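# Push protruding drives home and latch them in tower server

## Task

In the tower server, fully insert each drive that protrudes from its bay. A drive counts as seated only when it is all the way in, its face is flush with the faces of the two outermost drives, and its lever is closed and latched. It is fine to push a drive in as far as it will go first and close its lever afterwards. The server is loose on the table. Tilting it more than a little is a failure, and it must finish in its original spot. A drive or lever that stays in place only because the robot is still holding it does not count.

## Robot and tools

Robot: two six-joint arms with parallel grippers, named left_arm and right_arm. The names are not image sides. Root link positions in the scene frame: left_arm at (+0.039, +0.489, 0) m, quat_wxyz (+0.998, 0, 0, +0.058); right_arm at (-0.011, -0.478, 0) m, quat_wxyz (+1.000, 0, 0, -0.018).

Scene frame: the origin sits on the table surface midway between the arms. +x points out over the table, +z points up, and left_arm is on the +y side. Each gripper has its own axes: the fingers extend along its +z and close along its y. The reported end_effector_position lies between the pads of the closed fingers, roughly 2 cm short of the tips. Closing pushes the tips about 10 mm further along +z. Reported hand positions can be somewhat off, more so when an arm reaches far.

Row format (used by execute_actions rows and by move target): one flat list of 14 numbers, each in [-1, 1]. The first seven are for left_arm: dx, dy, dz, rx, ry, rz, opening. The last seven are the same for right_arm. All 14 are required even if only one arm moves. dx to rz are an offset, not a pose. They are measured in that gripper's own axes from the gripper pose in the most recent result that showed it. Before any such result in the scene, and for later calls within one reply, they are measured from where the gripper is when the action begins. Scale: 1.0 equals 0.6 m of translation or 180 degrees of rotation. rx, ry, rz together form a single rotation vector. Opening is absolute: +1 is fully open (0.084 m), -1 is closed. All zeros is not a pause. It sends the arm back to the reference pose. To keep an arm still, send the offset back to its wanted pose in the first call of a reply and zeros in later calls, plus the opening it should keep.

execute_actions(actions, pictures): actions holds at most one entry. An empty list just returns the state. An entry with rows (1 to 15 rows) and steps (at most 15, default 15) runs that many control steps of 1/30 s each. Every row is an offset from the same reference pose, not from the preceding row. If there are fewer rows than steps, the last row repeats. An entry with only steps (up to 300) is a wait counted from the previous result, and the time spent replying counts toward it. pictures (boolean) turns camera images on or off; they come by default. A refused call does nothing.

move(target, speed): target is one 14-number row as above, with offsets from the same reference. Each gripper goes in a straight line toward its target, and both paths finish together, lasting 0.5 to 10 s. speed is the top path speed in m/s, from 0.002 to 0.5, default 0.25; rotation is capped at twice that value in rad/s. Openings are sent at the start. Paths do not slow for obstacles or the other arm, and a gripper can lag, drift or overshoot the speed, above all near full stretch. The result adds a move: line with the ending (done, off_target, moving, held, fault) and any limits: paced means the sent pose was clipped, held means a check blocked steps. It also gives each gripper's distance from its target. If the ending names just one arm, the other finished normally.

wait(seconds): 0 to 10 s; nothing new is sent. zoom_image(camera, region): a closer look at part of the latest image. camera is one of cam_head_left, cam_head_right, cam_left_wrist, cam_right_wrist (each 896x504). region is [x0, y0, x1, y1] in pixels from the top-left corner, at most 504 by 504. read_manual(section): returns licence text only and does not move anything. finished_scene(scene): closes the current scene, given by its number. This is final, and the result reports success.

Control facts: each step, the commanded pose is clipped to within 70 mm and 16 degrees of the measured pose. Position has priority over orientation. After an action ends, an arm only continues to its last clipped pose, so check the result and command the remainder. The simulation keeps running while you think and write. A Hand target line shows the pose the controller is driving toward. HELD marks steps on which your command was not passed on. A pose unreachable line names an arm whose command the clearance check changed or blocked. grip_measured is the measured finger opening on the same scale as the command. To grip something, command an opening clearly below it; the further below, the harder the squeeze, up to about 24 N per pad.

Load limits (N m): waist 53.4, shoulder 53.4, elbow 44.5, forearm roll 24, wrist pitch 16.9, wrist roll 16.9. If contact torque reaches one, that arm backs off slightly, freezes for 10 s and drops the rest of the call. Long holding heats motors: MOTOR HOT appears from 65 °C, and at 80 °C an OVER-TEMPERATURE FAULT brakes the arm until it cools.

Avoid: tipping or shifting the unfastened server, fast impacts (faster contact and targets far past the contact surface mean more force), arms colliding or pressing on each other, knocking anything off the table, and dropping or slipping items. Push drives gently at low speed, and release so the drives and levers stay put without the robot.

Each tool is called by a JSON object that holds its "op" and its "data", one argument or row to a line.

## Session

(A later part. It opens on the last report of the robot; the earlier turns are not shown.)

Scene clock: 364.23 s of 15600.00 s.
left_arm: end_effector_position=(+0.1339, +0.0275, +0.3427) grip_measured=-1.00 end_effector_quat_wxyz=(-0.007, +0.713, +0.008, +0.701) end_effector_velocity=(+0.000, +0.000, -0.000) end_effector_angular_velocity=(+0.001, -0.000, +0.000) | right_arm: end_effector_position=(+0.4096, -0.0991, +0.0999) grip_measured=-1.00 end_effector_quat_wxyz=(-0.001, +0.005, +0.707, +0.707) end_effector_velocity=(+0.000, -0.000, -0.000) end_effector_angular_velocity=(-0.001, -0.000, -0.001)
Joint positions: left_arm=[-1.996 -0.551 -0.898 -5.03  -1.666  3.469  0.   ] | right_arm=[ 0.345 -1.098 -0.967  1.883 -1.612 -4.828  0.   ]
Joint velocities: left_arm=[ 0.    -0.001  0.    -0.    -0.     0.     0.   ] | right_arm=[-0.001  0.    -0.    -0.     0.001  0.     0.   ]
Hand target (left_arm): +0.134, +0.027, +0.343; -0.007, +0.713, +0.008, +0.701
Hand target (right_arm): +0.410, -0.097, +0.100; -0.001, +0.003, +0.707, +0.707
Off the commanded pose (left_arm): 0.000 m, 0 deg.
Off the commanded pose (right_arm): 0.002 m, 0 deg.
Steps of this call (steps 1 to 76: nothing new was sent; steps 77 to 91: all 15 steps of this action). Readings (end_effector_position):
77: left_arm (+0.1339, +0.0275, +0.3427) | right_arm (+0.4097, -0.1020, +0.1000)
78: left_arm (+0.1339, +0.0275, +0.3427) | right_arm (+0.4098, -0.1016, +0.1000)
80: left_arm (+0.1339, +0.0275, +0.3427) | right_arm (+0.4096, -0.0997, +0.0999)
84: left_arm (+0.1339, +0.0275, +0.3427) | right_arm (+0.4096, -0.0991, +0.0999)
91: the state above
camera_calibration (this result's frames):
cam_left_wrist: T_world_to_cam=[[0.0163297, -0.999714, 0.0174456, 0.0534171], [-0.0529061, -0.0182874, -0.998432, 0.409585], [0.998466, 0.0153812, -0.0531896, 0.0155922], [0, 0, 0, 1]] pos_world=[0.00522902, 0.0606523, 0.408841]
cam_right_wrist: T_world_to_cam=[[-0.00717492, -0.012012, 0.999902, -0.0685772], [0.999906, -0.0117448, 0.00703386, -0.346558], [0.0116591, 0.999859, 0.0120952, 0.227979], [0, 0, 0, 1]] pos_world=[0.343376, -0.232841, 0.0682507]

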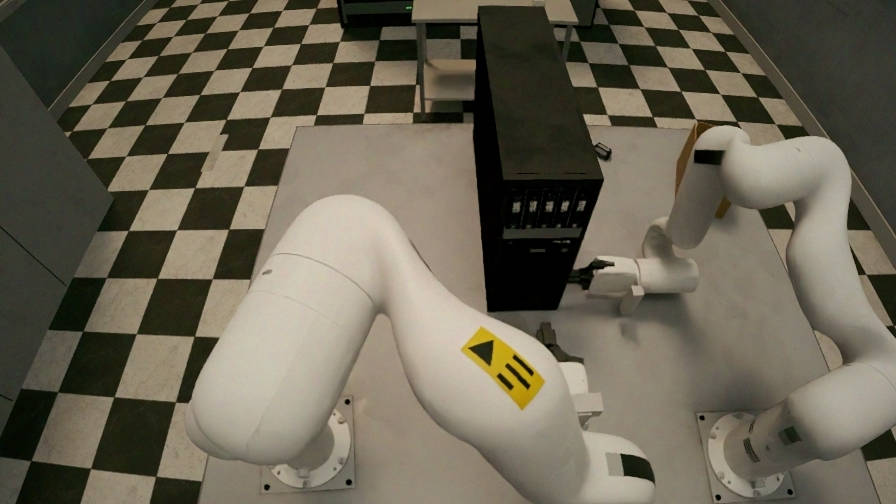

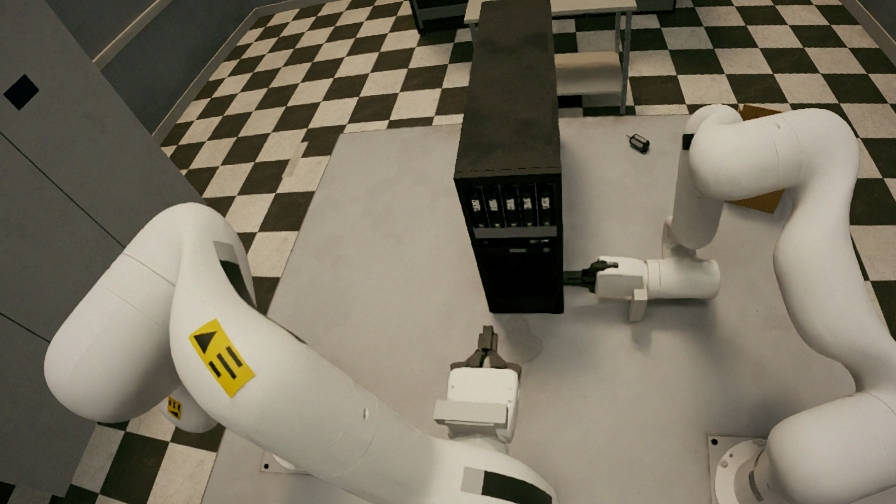

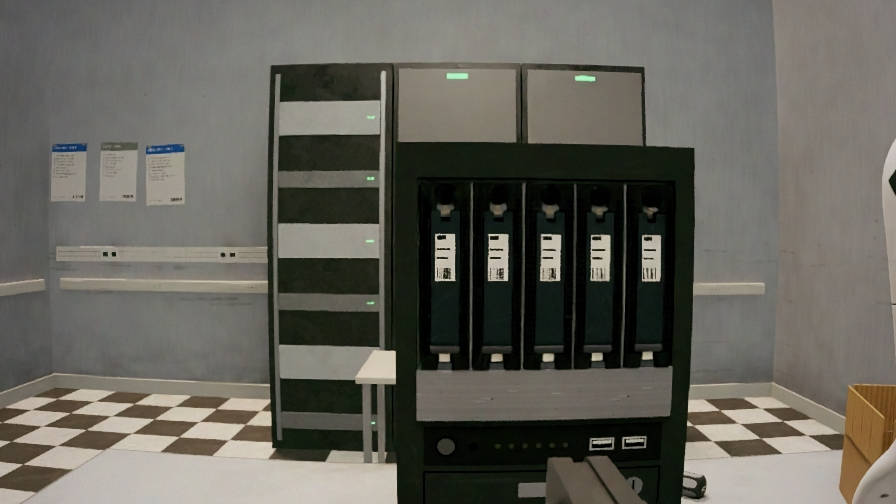

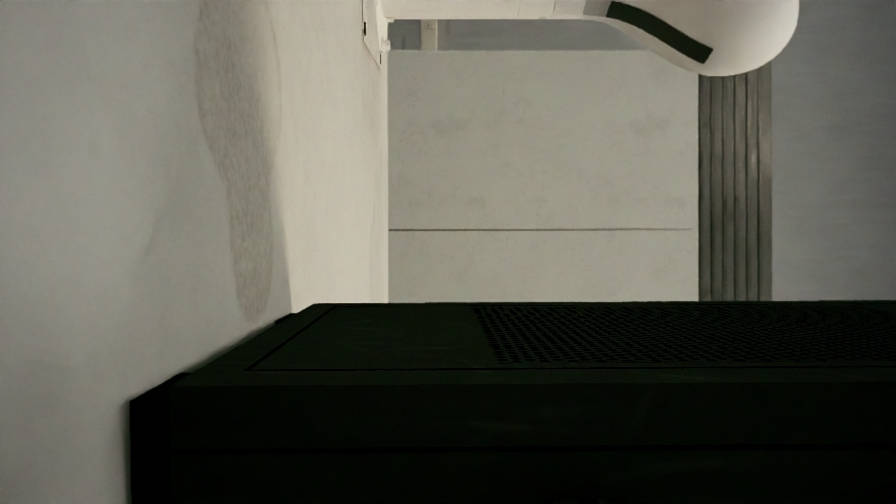

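The hand travelled 2.9 mm (−0.1020 → −0.0991) and stopped there. I'll back it off so nothing is pressing on the server, then measure.

{"op": "move", "data": {
  "target": [0, 0, 0, 0, 0, 0, -1, 0, 0, -0.05, 0, 0, 0, -1],
  "speed": 0.05
}}

{"op": "zoom_image", "data": {
  "camera": "cam_left_wrist",
  "region": [460, 230, 540, 270]
}}

Scene clock: 366.43 s of 15600.00 s.
left_arm: end_effector_position=(+0.1339, +0.0275, +0.3427) grip_measured=-1.00 end_effector_quat_wxyz=(-0.007, +0.713, +0.008, +0.701) end_effector_velocity=(+0.000, -0.000, -0.000) end_effector_angular_velocity=(+0.001, -0.000, -0.000) | right_arm: end_effector_position=(+0.4095, -0.1290, +0.0997) grip_measured=-1.00 end_effector_quat_wxyz=(-0.001, +0.005, +0.707, +0.707) end_effector_velocity=(+0.000, -0.001, +0.000) end_effector_angular_velocity=(+0.000, -0.000, +0.000)
Joint positions: left_arm=[-1.996 -0.551 -0.898 -5.03  -1.666  3.469  0.   ] | right_arm=[ 0.279 -1.094 -0.945  1.817 -1.607 -4.847  0.   ]
Joint velocities: left_arm=[ 0. -0. -0.  0. -0.  0.  0.] | right_arm=[-0.003  0.001  0.001 -0.003 -0.    -0.     0.   ]
Hand target (left_arm): +0.134, +0.027, +0.343; -0.007, +0.713, +0.008, +0.701
Hand target (right_arm): +0.409, -0.129, +0.100; -0.001, +0.005, +0.707, +0.707
Off the commanded pose (left_arm): 0.000 m, 0 deg.
Off the commanded pose (right_arm): 0.000 m, 0 deg.
move: done
camera_calibration (this result's frames):
cam_left_wrist: T_world_to_cam=[[0.0163298, -0.999714, 0.0174457, 0.053417], [-0.0529062, -0.0182875, -0.998432, 0.409585], [0.998466, 0.0153812, -0.0531897, 0.0155922], [0, 0, 0, 1]] pos_world=[0.00522902, 0.0606523, 0.408841]
cam_right_wrist: T_world_to_cam=[[-0.00731229, -0.0116087, 0.999906, -0.0686671], [0.999907, -0.0116208, 0.00717738, -0.346804], [0.0115364, 0.999865, 0.0116925, 0.258026], [0, 0, 0, 1]] pos_world=[0.343293, -0.262819, 0.0681328]

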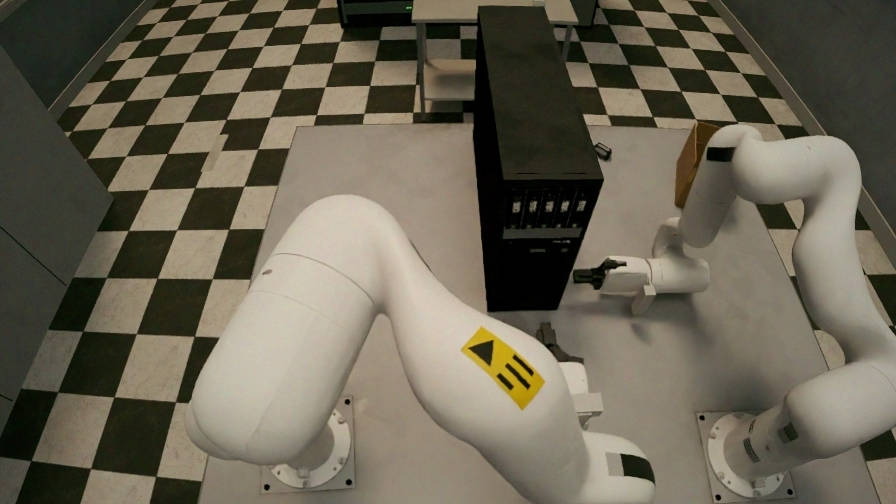

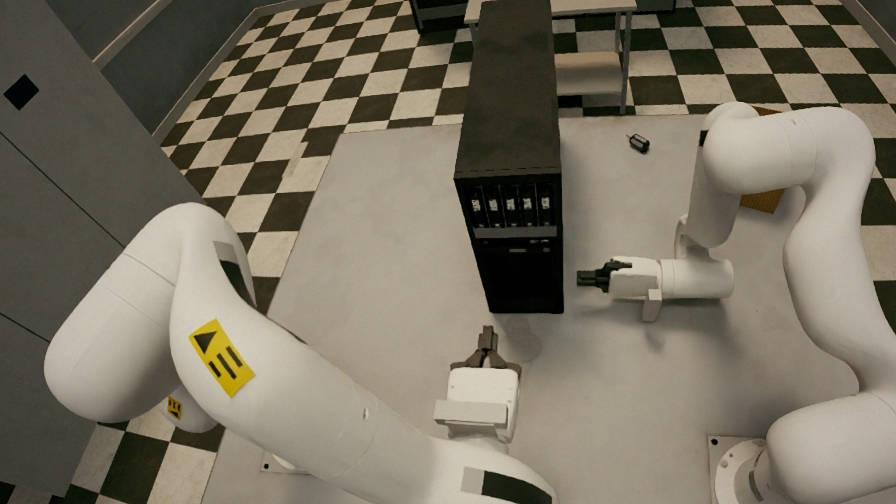

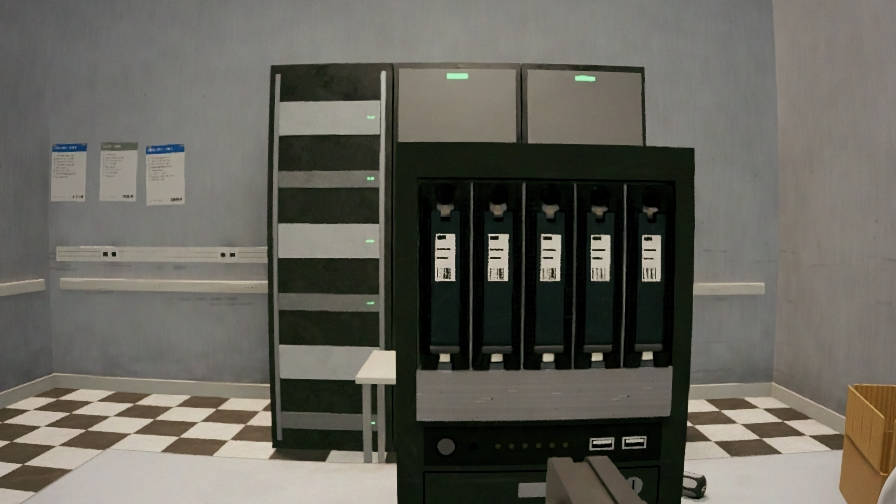

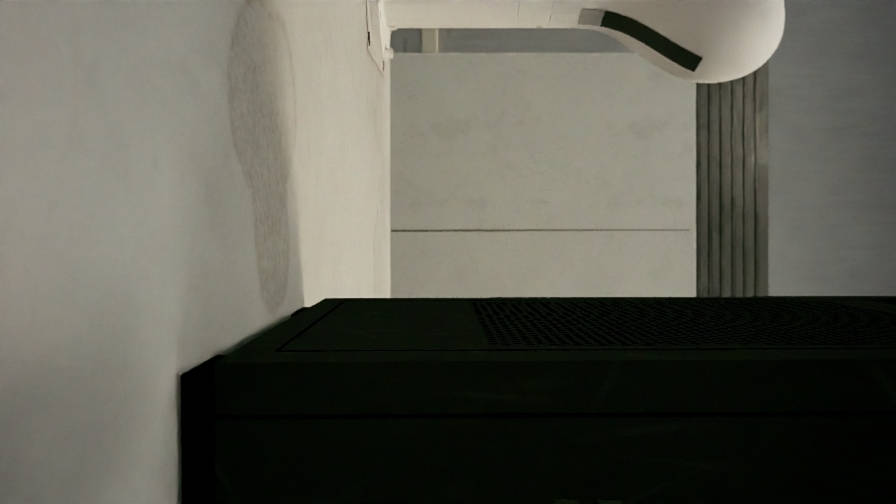

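Region (460, 230, 540, 270) of cam_left_wrist's 896x504 image, scaled by 6.300, with more detail than that image has.

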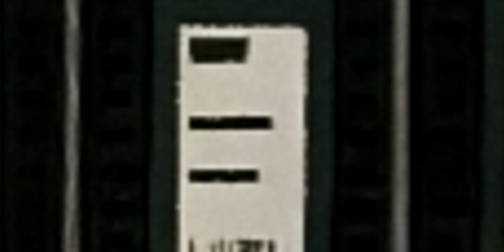

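The label edge is now at zoomed x≈178.5, so u≈488.3. That is inside the start window of 488.1–489.0, with nothing touching the server. To confirm it, I'll recreate the original top view to check yaw and fore-aft position, and clear the right arm away at the same time.

{"op": "move", "data": {
  "target": [0.457, -0.067, 0.565, 0, -0.5, 0, -1, 0, 0.167, -0.2, 0, 0, 0, -1],
  "speed": 0.2
}}

Scene clock: 376.43 s of 15600.00 s.
left_arm: end_effector_position=(+0.4772, +0.0769, +0.6106) grip_measured=-1.00 end_effector_quat_wxyz=(-0.004, +1.000, +0.011, -0.003) end_effector_velocity=(+0.001, +0.000, +0.002) end_effector_angular_velocity=(+0.004, +0.006, +0.001) | right_arm: end_effector_position=(+0.4100, -0.2496, +0.1996) grip_measured=-1.00 end_effector_quat_wxyz=(-0.001, +0.005, +0.707, +0.707) end_effector_velocity=(+0.000, -0.000, +0.001) end_effector_angular_velocity=(-0.000, -0.001, -0.000)
Joint positions: left_arm=[-0.871 -0.468 -2.023 -6.281 -1.565  5.505  0.   ] | right_arm=[-0.004 -0.818 -0.784  1.537 -1.569 -4.738  0.   ]
Joint velocities: left_arm=[ 0.002 -0.01  -0.017 -0.001 -0.014  0.001  0.   ] | right_arm=[-0.001  0.002  0.    -0.001 -0.     0.001  0.   ]
Hand target (left_arm): +0.477, +0.077, +0.611; -0.005, +1.000, +0.012, -0.004
Hand target (right_arm): +0.410, -0.250, +0.200; -0.001, +0.005, +0.707, +0.707
Off the commanded pose (left_arm): 0.002 m, 1 deg.
Off the commanded pose (right_arm): 0.001 m, 0 deg.
joint sent to its limit (left arm) — the command would take joint 4 (forearm roll) past its lower limit, so that joint was sent only as far as its limit.
After step 90, 2.60 s passed at rest.
move: done
camera_calibration (this result's frames):
cam_left_wrist: T_world_to_cam=[[0.0393561, -0.999219, -0.0035782, 0.094304], [-0.998272, -0.0394747, 0.0435372, 0.512674], [-0.0436444, 0.00185856, -0.999045, 0.762151], [0, 0, 0, 1]] pos_world=[0.54134, 0.113051, 0.73944]
cam_right_wrist: T_world_to_cam=[[-0.00733415, -0.0102491, 0.999921, -0.169548], [0.999905, -0.0117743, 0.00721335, -0.34953], [0.0116994, 0.999878, 0.0103345, 0.377628], [0, 0, 0, 1]] pos_world=[0.343835, -0.383435, 0.168153]

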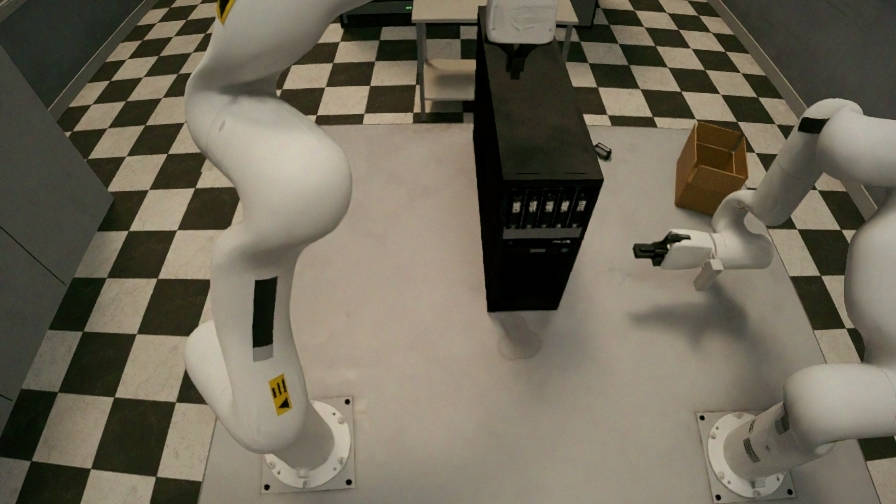

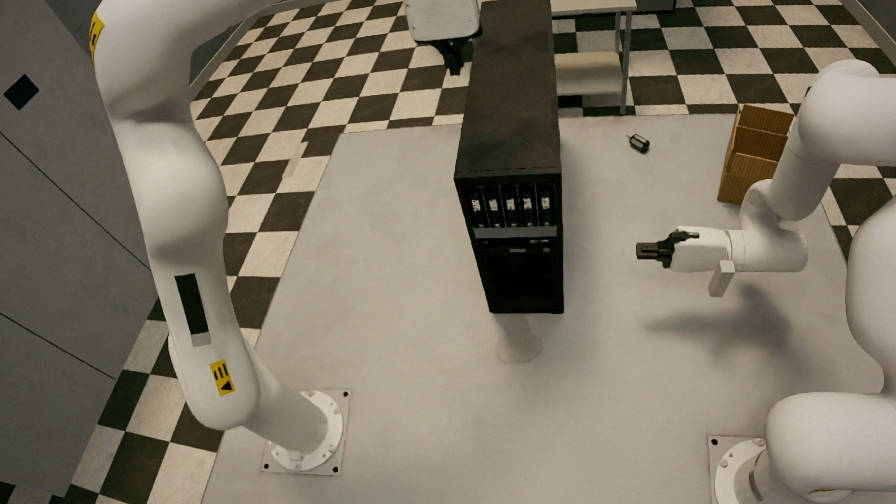

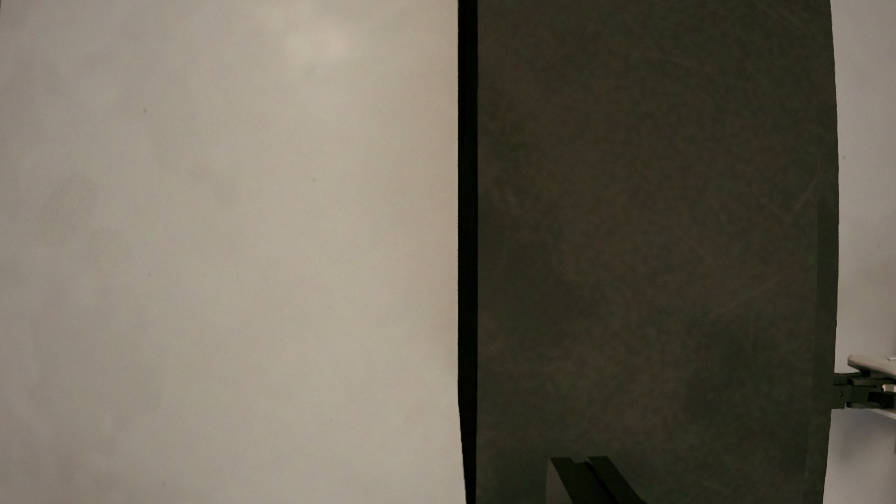

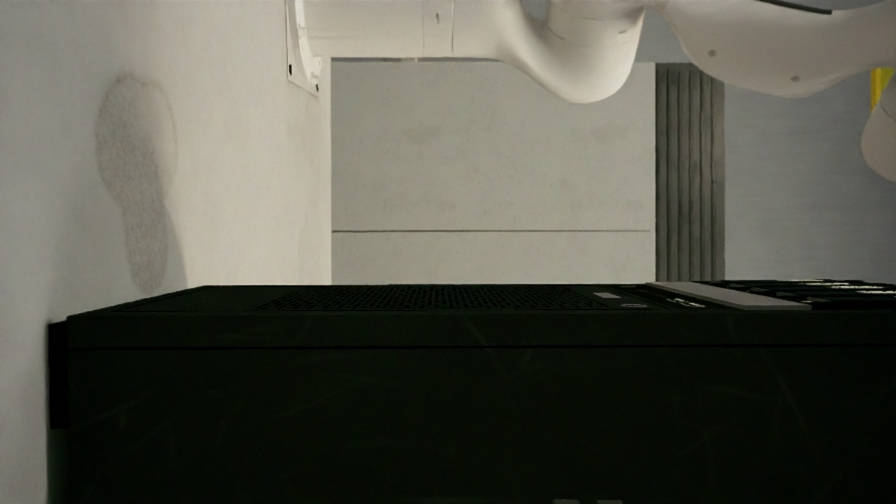

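The left forearm-roll joint hit its limit, but the view is still usable. I'll measure the left face edge at the top and bottom of this image to get position and yaw.

{"op": "zoom_image", "data": {
  "camera": "cam_left_wrist",
  "region": [440, 0, 520, 504]
}}

Region (440, 0, 520, 504) of cam_left_wrist's 896x504 image, scaled by 1.000; it fills the left 80 columns of this view, and the rest is white.

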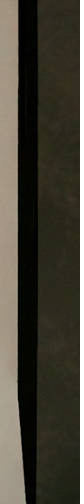

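{"op": "zoom_image", "data": {
  "camera": "cam_left_wrist",
  "region": [450, 10, 490, 30]
}}

{"op": "zoom_image", "data": {
  "camera": "cam_left_wrist",
  "region": [450, 370, 490, 390]
}}

Region (450, 10, 490, 30) of cam_left_wrist's 896x504 image, scaled by 12.600, with more detail than that image has.

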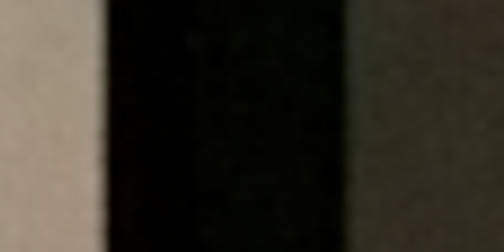

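Region (450, 370, 490, 390) of cam_left_wrist's 896x504 image, scaled by 12.600, with more detail than that image has.

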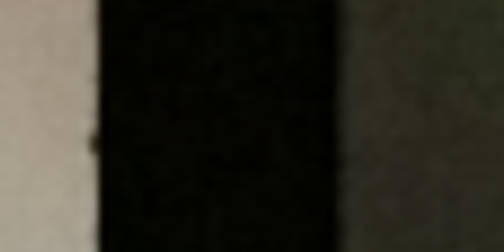

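The top view leaves the rear unconfirmed: it hints at about 2° of yaw and the front a few mm short, though that may be camera error from this rolled view. Since finishing can't be undone, I'll recreate the original measuring pose to check the front faces against the start values, then check the rear the same way.

{"op": "move", "data": {
  "target": [-0.0072, 0.0153, -0.0107, 0, 0, -0.5, -1, 0, 0, 0, 0, 0, 0, -1],
  "speed": 0.1
}}

Scene clock: 399.00 s of 15600.00 s.
left_arm: end_effector_position=(+0.4731, +0.0675, +0.6170) grip_measured=-1.00 end_effector_quat_wxyz=(-0.005, +0.699, +0.715, +0.001) end_effector_velocity=(-0.000, -0.000, -0.000) end_effector_angular_velocity=(+0.000, +0.000, +0.007) | right_arm: end_effector_position=(+0.4100, -0.2496, +0.1996) grip_measured=-1.00 end_effector_quat_wxyz=(-0.001, +0.005, +0.707, +0.707) end_effector_velocity=(-0.000, -0.000, -0.001) end_effector_angular_velocity=(-0.000, +0.001, -0.000)
Joint positions: left_arm=[-0.887 -0.489 -2.066 -6.281 -1.589  3.919  0.   ] | right_arm=[-0.004 -0.818 -0.784  1.537 -1.569 -4.738  0.   ]
Joint velocities: left_arm=[-0.    -0.    -0.     0.    -0.    -0.008  0.   ] | right_arm=[-0.    -0.001  0.     0.     0.    -0.001  0.   ]
Hand target (left_arm): +0.473, +0.068, +0.617; -0.005, +0.699, +0.715, +0.001
Hand target (right_arm): +0.410, -0.250, +0.200; -0.001, +0.005, +0.707, +0.707
Off the commanded pose (left_arm): 0.000 m, 0 deg.
Off the commanded pose (right_arm): 0.000 m, 0 deg.
After step 90, 11.40 s passed at rest.
move: done
camera_calibration (this result's frames):
cam_left_wrist: T_world_to_cam=[[0.999248, 0.0387797, -0.000661267, -0.44089], [0.0387829, -0.998846, 0.0283128, 0.0914715], [0.000437457, -0.0283171, -0.999599, 0.749878], [0, 0, 0, 1]] pos_world=[0.436683, 0.129698, 0.746695]
cam_right_wrist: T_world_to_cam=[[-0.00733422, -0.0102492, 0.999921, -0.169548], [0.999905, -0.0117744, 0.00721341, -0.34953], [0.0116996, 0.999878, 0.0103346, 0.377628], [0, 0, 0, 1]] pos_world=[0.343835, -0.383435, 0.168153]

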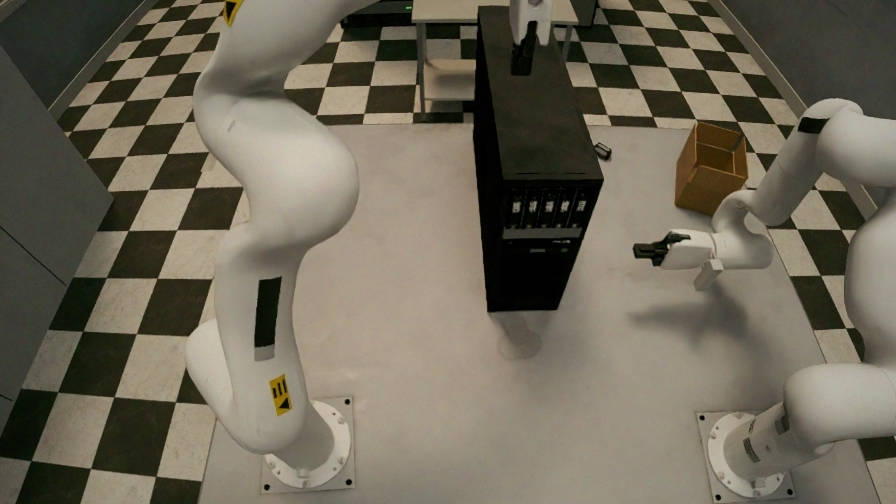

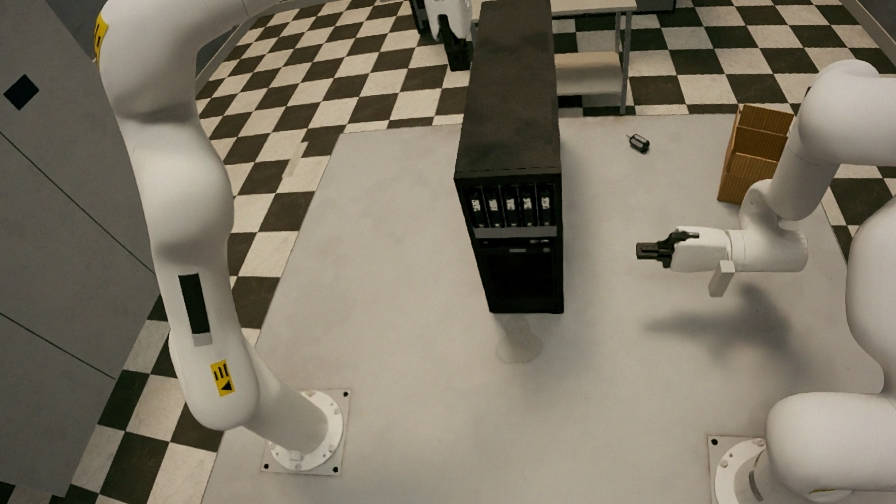

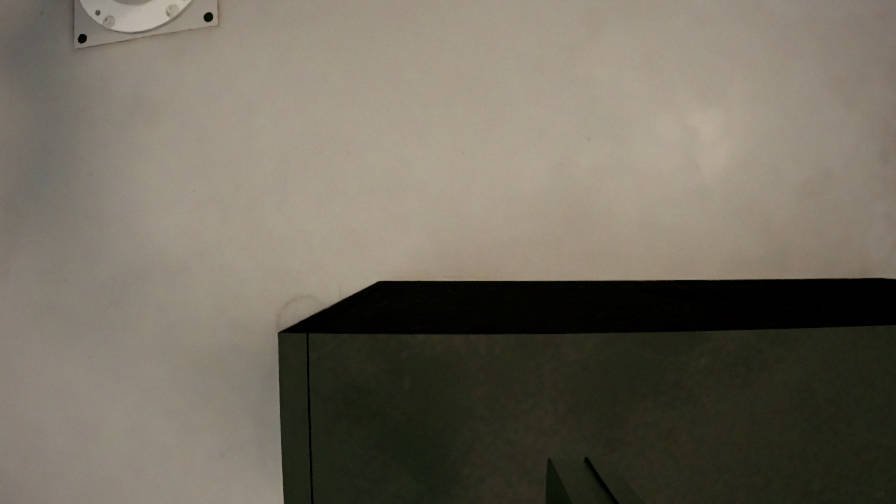

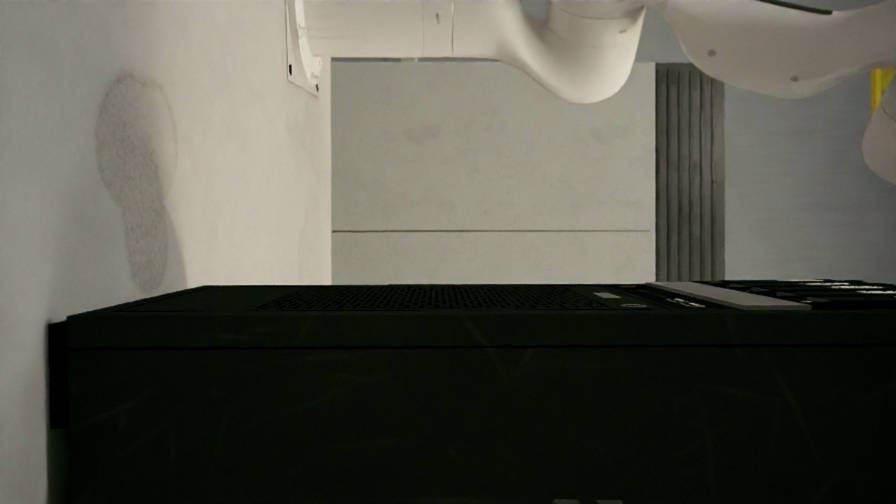

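{"op": "move", "data": {
  "target": [0, 0, 0, 0, 0, -0.5, -1, 0, 0, 0, 0, 0, 0, -1],
  "speed": 0.1
}}

Scene clock: 413.47 s of 15600.00 s.
left_arm: end_effector_position=(+0.4731, +0.0675, +0.6170) grip_measured=-1.00 end_effector_quat_wxyz=(-0.003, -0.011, +1.000, +0.004) end_effector_velocity=(-0.000, +0.000, -0.000) end_effector_angular_velocity=(+0.001, +0.000, +0.008) | right_arm: end_effector_position=(+0.4100, -0.2496, +0.1996) grip_measured=-1.00 end_effector_quat_wxyz=(-0.001, +0.005, +0.707, +0.707) end_effector_velocity=(-0.000, +0.000, -0.000) end_effector_angular_velocity=(+0.000, +0.001, +0.001)
Joint positions: left_arm=[-0.887 -0.489 -2.066 -6.281 -1.589  2.349  0.   ] | right_arm=[-0.004 -0.818 -0.784  1.537 -1.569 -4.738  0.   ]
Joint velocities: left_arm=[-0.     0.     0.001  0.    -0.    -0.008  0.   ] | right_arm=[ 0.001 -0.001  0.    -0.    -0.     0.001  0.   ]
Hand target (left_arm): +0.473, +0.068, +0.617; -0.003, -0.011, +1.000, +0.004
Hand target (right_arm): +0.410, -0.250, +0.200; -0.001, +0.005, +0.707, +0.707
Off the commanded pose (left_arm): 0.000 m, 0 deg.
Off the commanded pose (right_arm): 0.000 m, 0 deg.
After step 90, 3.30 s passed at rest.
move: done
camera_calibration (this result's frames):
cam_left_wrist: T_world_to_cam=[[-0.0381463, 0.999166, 0.0145838, -0.0243184], [0.998804, 0.0376779, 0.0311462, -0.434473], [0.0305707, 0.0157545, -0.999408, 0.732528], [0, 0, 0, 1]] pos_world=[0.410632, 0.0291275, 0.745981]
cam_right_wrist: T_world_to_cam=[[-0.00733431, -0.0102492, 0.999921, -0.169548], [0.999905, -0.0117747, 0.0072135, -0.34953], [0.0116998, 0.999878, 0.0103346, 0.377628], [0, 0, 0, 1]] pos_world=[0.343835, -0.383435, 0.168153]

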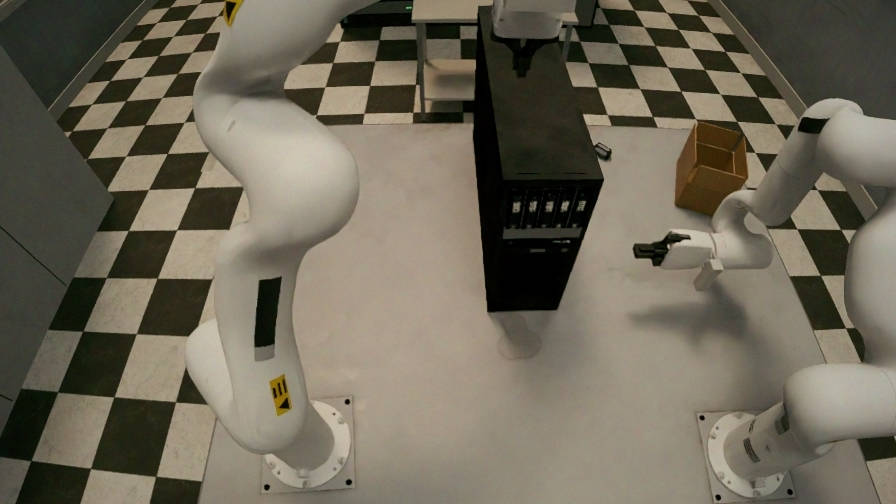

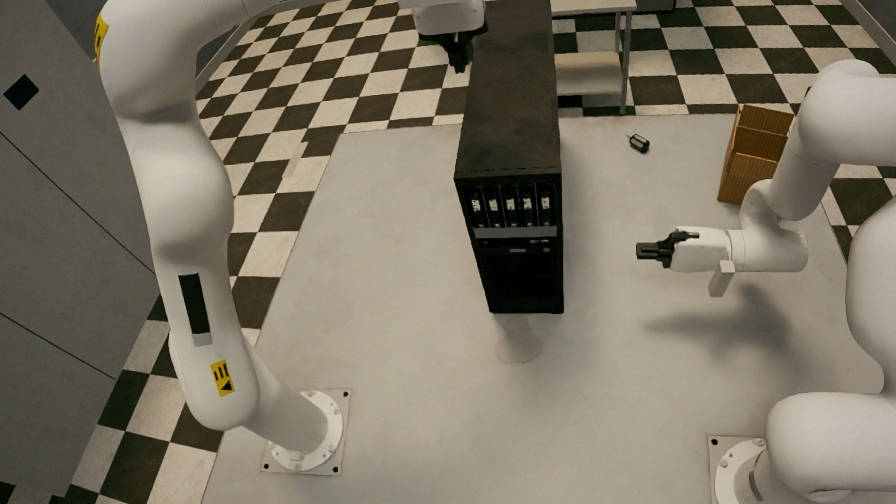

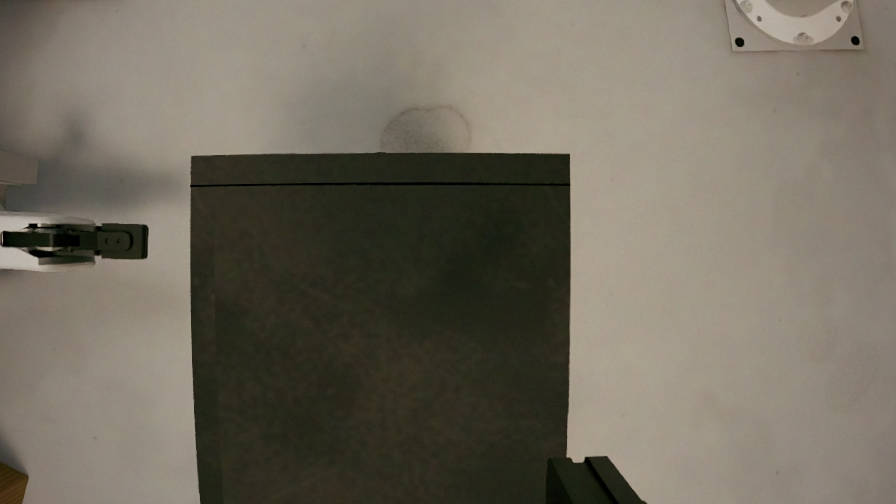

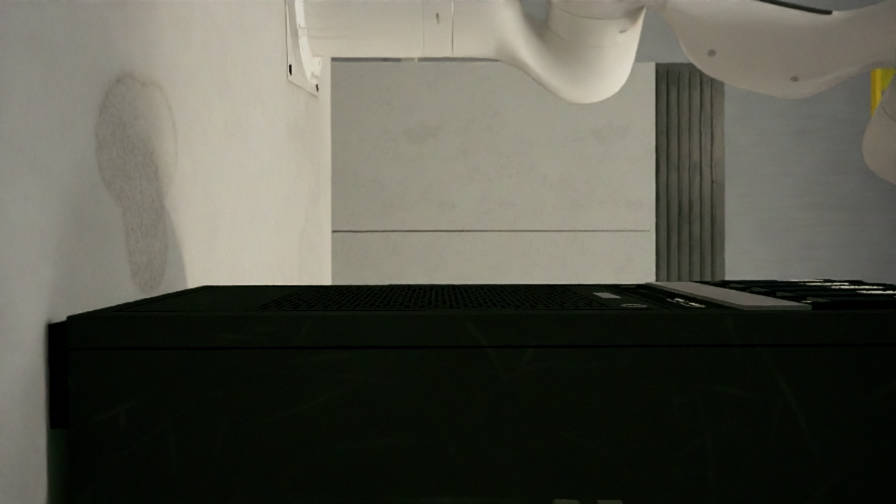

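The camera is close to the baseline pose, off by about 5 mm in x and 6 mm in y. I'll read precise pixel positions for both faces and the front edge.

{"op": "zoom_image", "data": {
  "camera": "cam_left_wrist",
  "region": [550, 140, 590, 160]
}}

{"op": "zoom_image", "data": {
  "camera": "cam_left_wrist",
  "region": [175, 140, 215, 160]
}}

Region (550, 140, 590, 160) of cam_left_wrist's 896x504 image, scaled by 12.600, with more detail than that image has.

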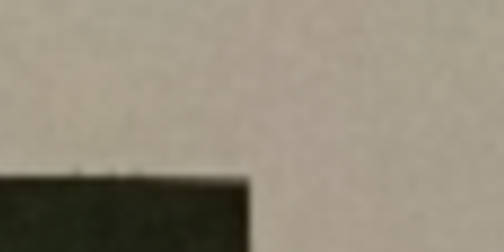

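Region (175, 140, 215, 160) of cam_left_wrist's 896x504 image, scaled by 12.600, with more detail than that image has.

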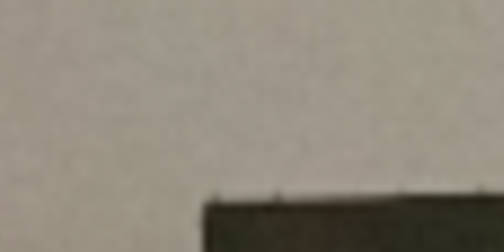

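Relative to this camera the server looks square. But the calibrated camera yaw of about 2° can't be trusted at that level. As an independent reference, I'll measure the edges of the left arm's base plate in the same image to estimate the camera's true yaw.

{"op": "zoom_image", "data": {
  "camera": "cam_left_wrist",
  "region": [716, 0, 896, 60]
}}

Region (716, 0, 896, 60) of cam_left_wrist's 896x504 image, scaled by 2.800, with more detail than that image has.

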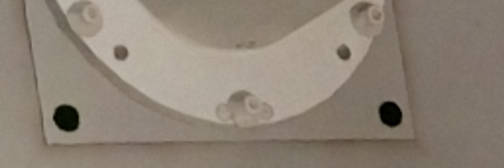

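My estimate is that the server is back at its start and its present ~2° yaw is what it started with, though absolute position is only good to about ±5 mm.

- **Camera yaw:** the base-plate holes tilt 4.8° in the undistorted image, against the plate's presumed 6.65°. That puts the camera yaw near 1.9°, so the calibration is roughly right. The server, square to this camera, therefore sits at about 2° yaw.
- **The pushes:** for pushes at x=0.41, the rear feet carry only about 8% of their friction limit. The server should pivot about the rear, so restoring the front also restores the yaw.
- **Fore-aft:** the front edge reads x≈0.366, which matches the start.
- **Sideways:** this view puts the centre about 13 mm from my rough start value. The camera was about 6 mm further toward +y at the baseline. That shift is consistent with the hand having been tilted about 2.6° then, which would bias the start value by about 13.6 mm. After that correction the faces agree to within about 1.5 mm. This is an inference, because I didn't record the baseline orientation. The direct push history does support it: −3.7 − 4.8 + 3.6 mm against a bump of +5 mm.

Next, a check that drive 4 is still seated after all the pushing.

{"op": "zoom_image", "data": {
  "camera": "cam_head_right",
  "region": [440, 160, 600, 250]
}}

Region (440, 160, 600, 250) of cam_head_right's 896x504 image, scaled by 3.150, with more detail than that image has; it fills the top 284 rows of this view, and the rest is white.

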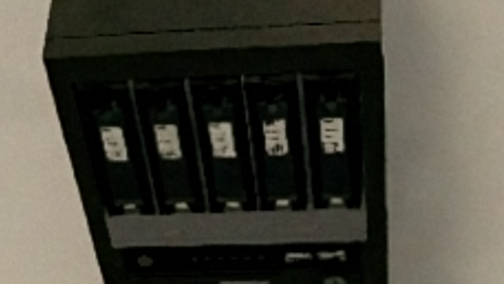

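From the head camera all five drives look the same with levers shut. For a closer check that the fronts are level, I'll go to my monitoring pose above the front edge.

{"op": "move", "data": {
  "target": [0.072, -0.0875, 0.145, 0, 0, 0, -1, 0, 0, 0, 0, 0, 0, -1],
  "speed": 0.15
}}

Scene clock: 462.13 s of 15600.00 s.
left_arm: end_effector_position=(+0.4305, +0.0148, +0.5302) grip_measured=-1.00 end_effector_quat_wxyz=(-0.003, -0.011, +1.000, +0.005) end_effector_velocity=(-0.001, -0.001, -0.003) end_effector_angular_velocity=(+0.002, +0.001, -0.001) | right_arm: end_effector_position=(+0.4100, -0.2496, +0.1996) grip_measured=-1.00 end_effector_quat_wxyz=(-0.001, +0.005, +0.707, +0.707) end_effector_velocity=(+0.000, -0.000, +0.000) end_effector_angular_velocity=(-0.001, -0.001, -0.001)
Joint positions: left_arm=[-0.997 -0.451 -1.816 -6.281 -1.375  2.239  0.   ] | right_arm=[-0.004 -0.818 -0.784  1.537 -1.569 -4.738  0.   ]
Joint velocities: left_arm=[-0.002 -0.002  0.005  0.001  0.004 -0.002  0.   ] | right_arm=[-0.001  0.001  0.     0.     0.001 -0.     0.   ]
Hand target (left_arm): +0.430, +0.015, +0.530; -0.003, -0.011, +1.000, +0.005
Hand target (right_arm): +0.410, -0.250, +0.200; -0.001, +0.005, +0.707, +0.707
Off the commanded pose (left_arm): 0.000 m, 0 deg.
Off the commanded pose (right_arm): 0.000 m, 0 deg.
joint sent to its limit (left arm) — the command would take joint 4 (forearm roll) past its lower limit, so that joint was sent only as far as its limit.
After step 90, 44.53 s passed at rest.
move: done
camera_calibration (this result's frames):
cam_left_wrist: T_world_to_cam=[[-0.0379199, 0.99917, 0.0148715, 0.0277435], [0.998774, 0.0374228, 0.0323925, -0.387865], [0.0318091, 0.0160816, -0.999365, 0.647442], [0, 0, 0, 1]] pos_world=[0.367847, -0.0236174, 0.659182]
cam_right_wrist: T_world_to_cam=[[-0.00733439, -0.0102491, 0.999921, -0.169548], [0.999905, -0.0117747, 0.00721358, -0.34953], [0.0116998, 0.999878, 0.0103345, 0.377628], [0, 0, 0, 1]] pos_world=[0.343835, -0.383435, 0.168153]

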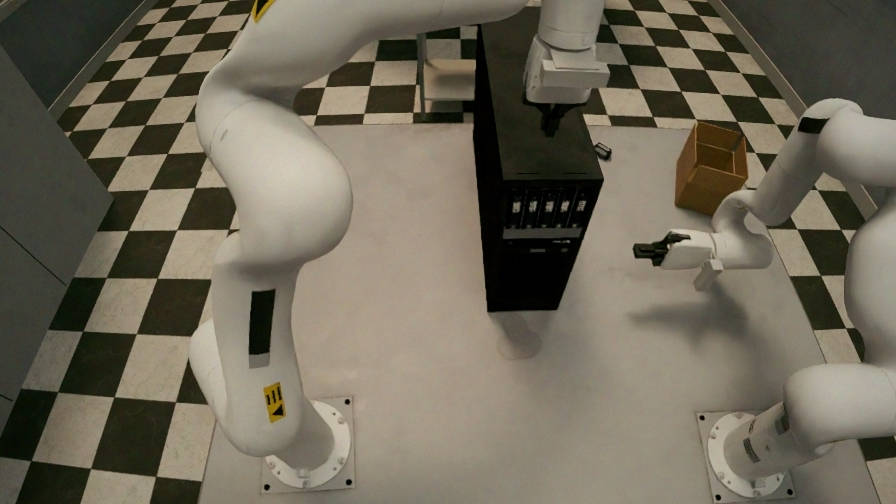

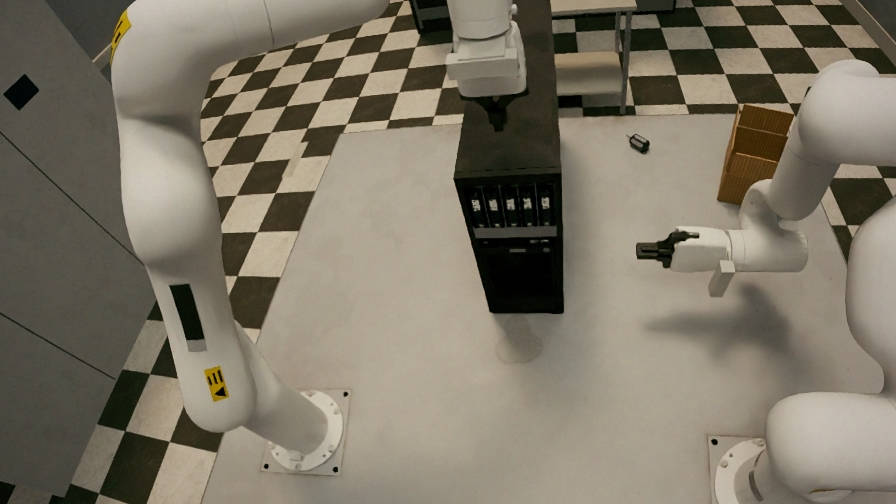

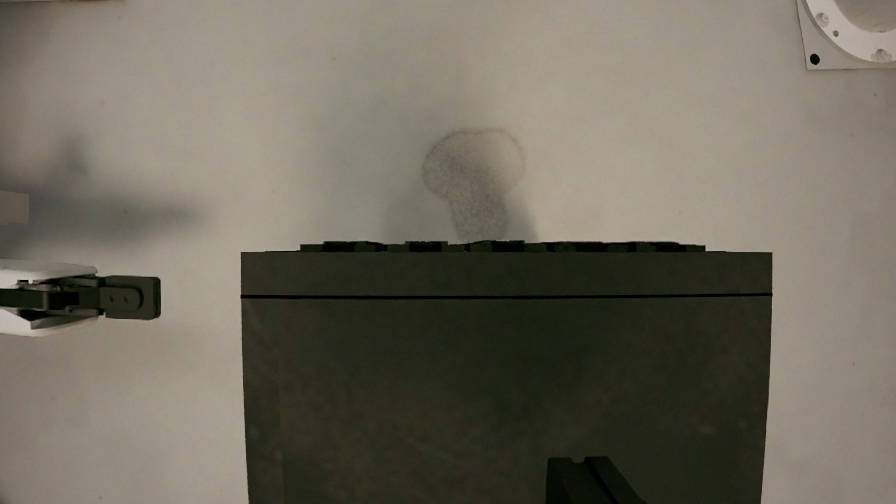

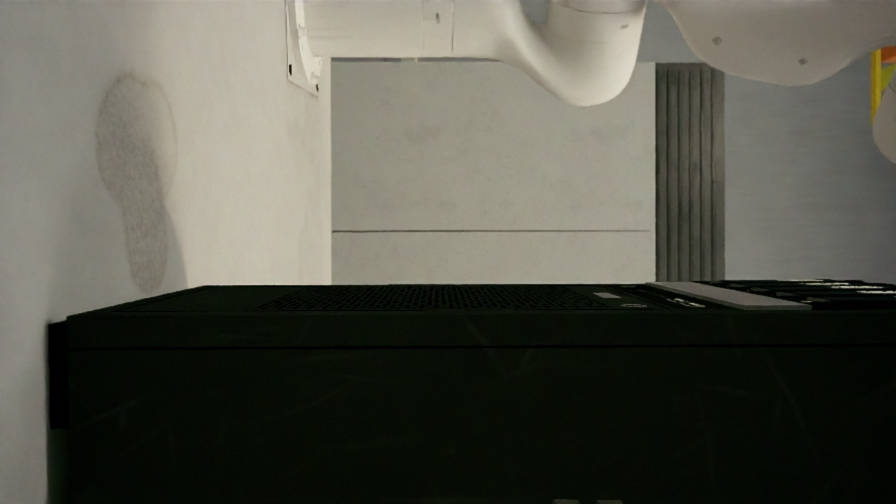

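{"op": "zoom_image", "data": {
  "camera": "cam_left_wrist",
  "region": [280, 230, 720, 265]
}}

Region (280, 230, 720, 265) of cam_left_wrist's 896x504 image, scaled by 1.145, with more detail than that image has; it fills the top 40 rows of this view, and the rest is white.

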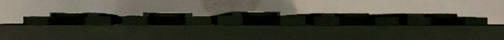

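{"op": "zoom_image", "data": {
  "camera": "cam_left_wrist",
  "region": [295, 232, 505, 262]
}}

{"op": "zoom_image", "data": {
  "camera": "cam_left_wrist",
  "region": [505, 232, 715, 262]
}}

Region (295, 232, 505, 262) of cam_left_wrist's 896x504 image, scaled by 2.400, with more detail than that image has; it fills the top 72 rows of this view, and the rest is white.

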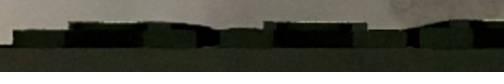

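Region (505, 232, 715, 262) of cam_left_wrist's 896x504 image, scaled by 2.400, with more detail than that image has; it fills the top 72 rows of this view, and the rest is white.

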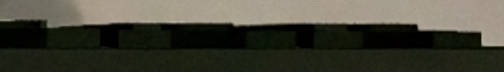

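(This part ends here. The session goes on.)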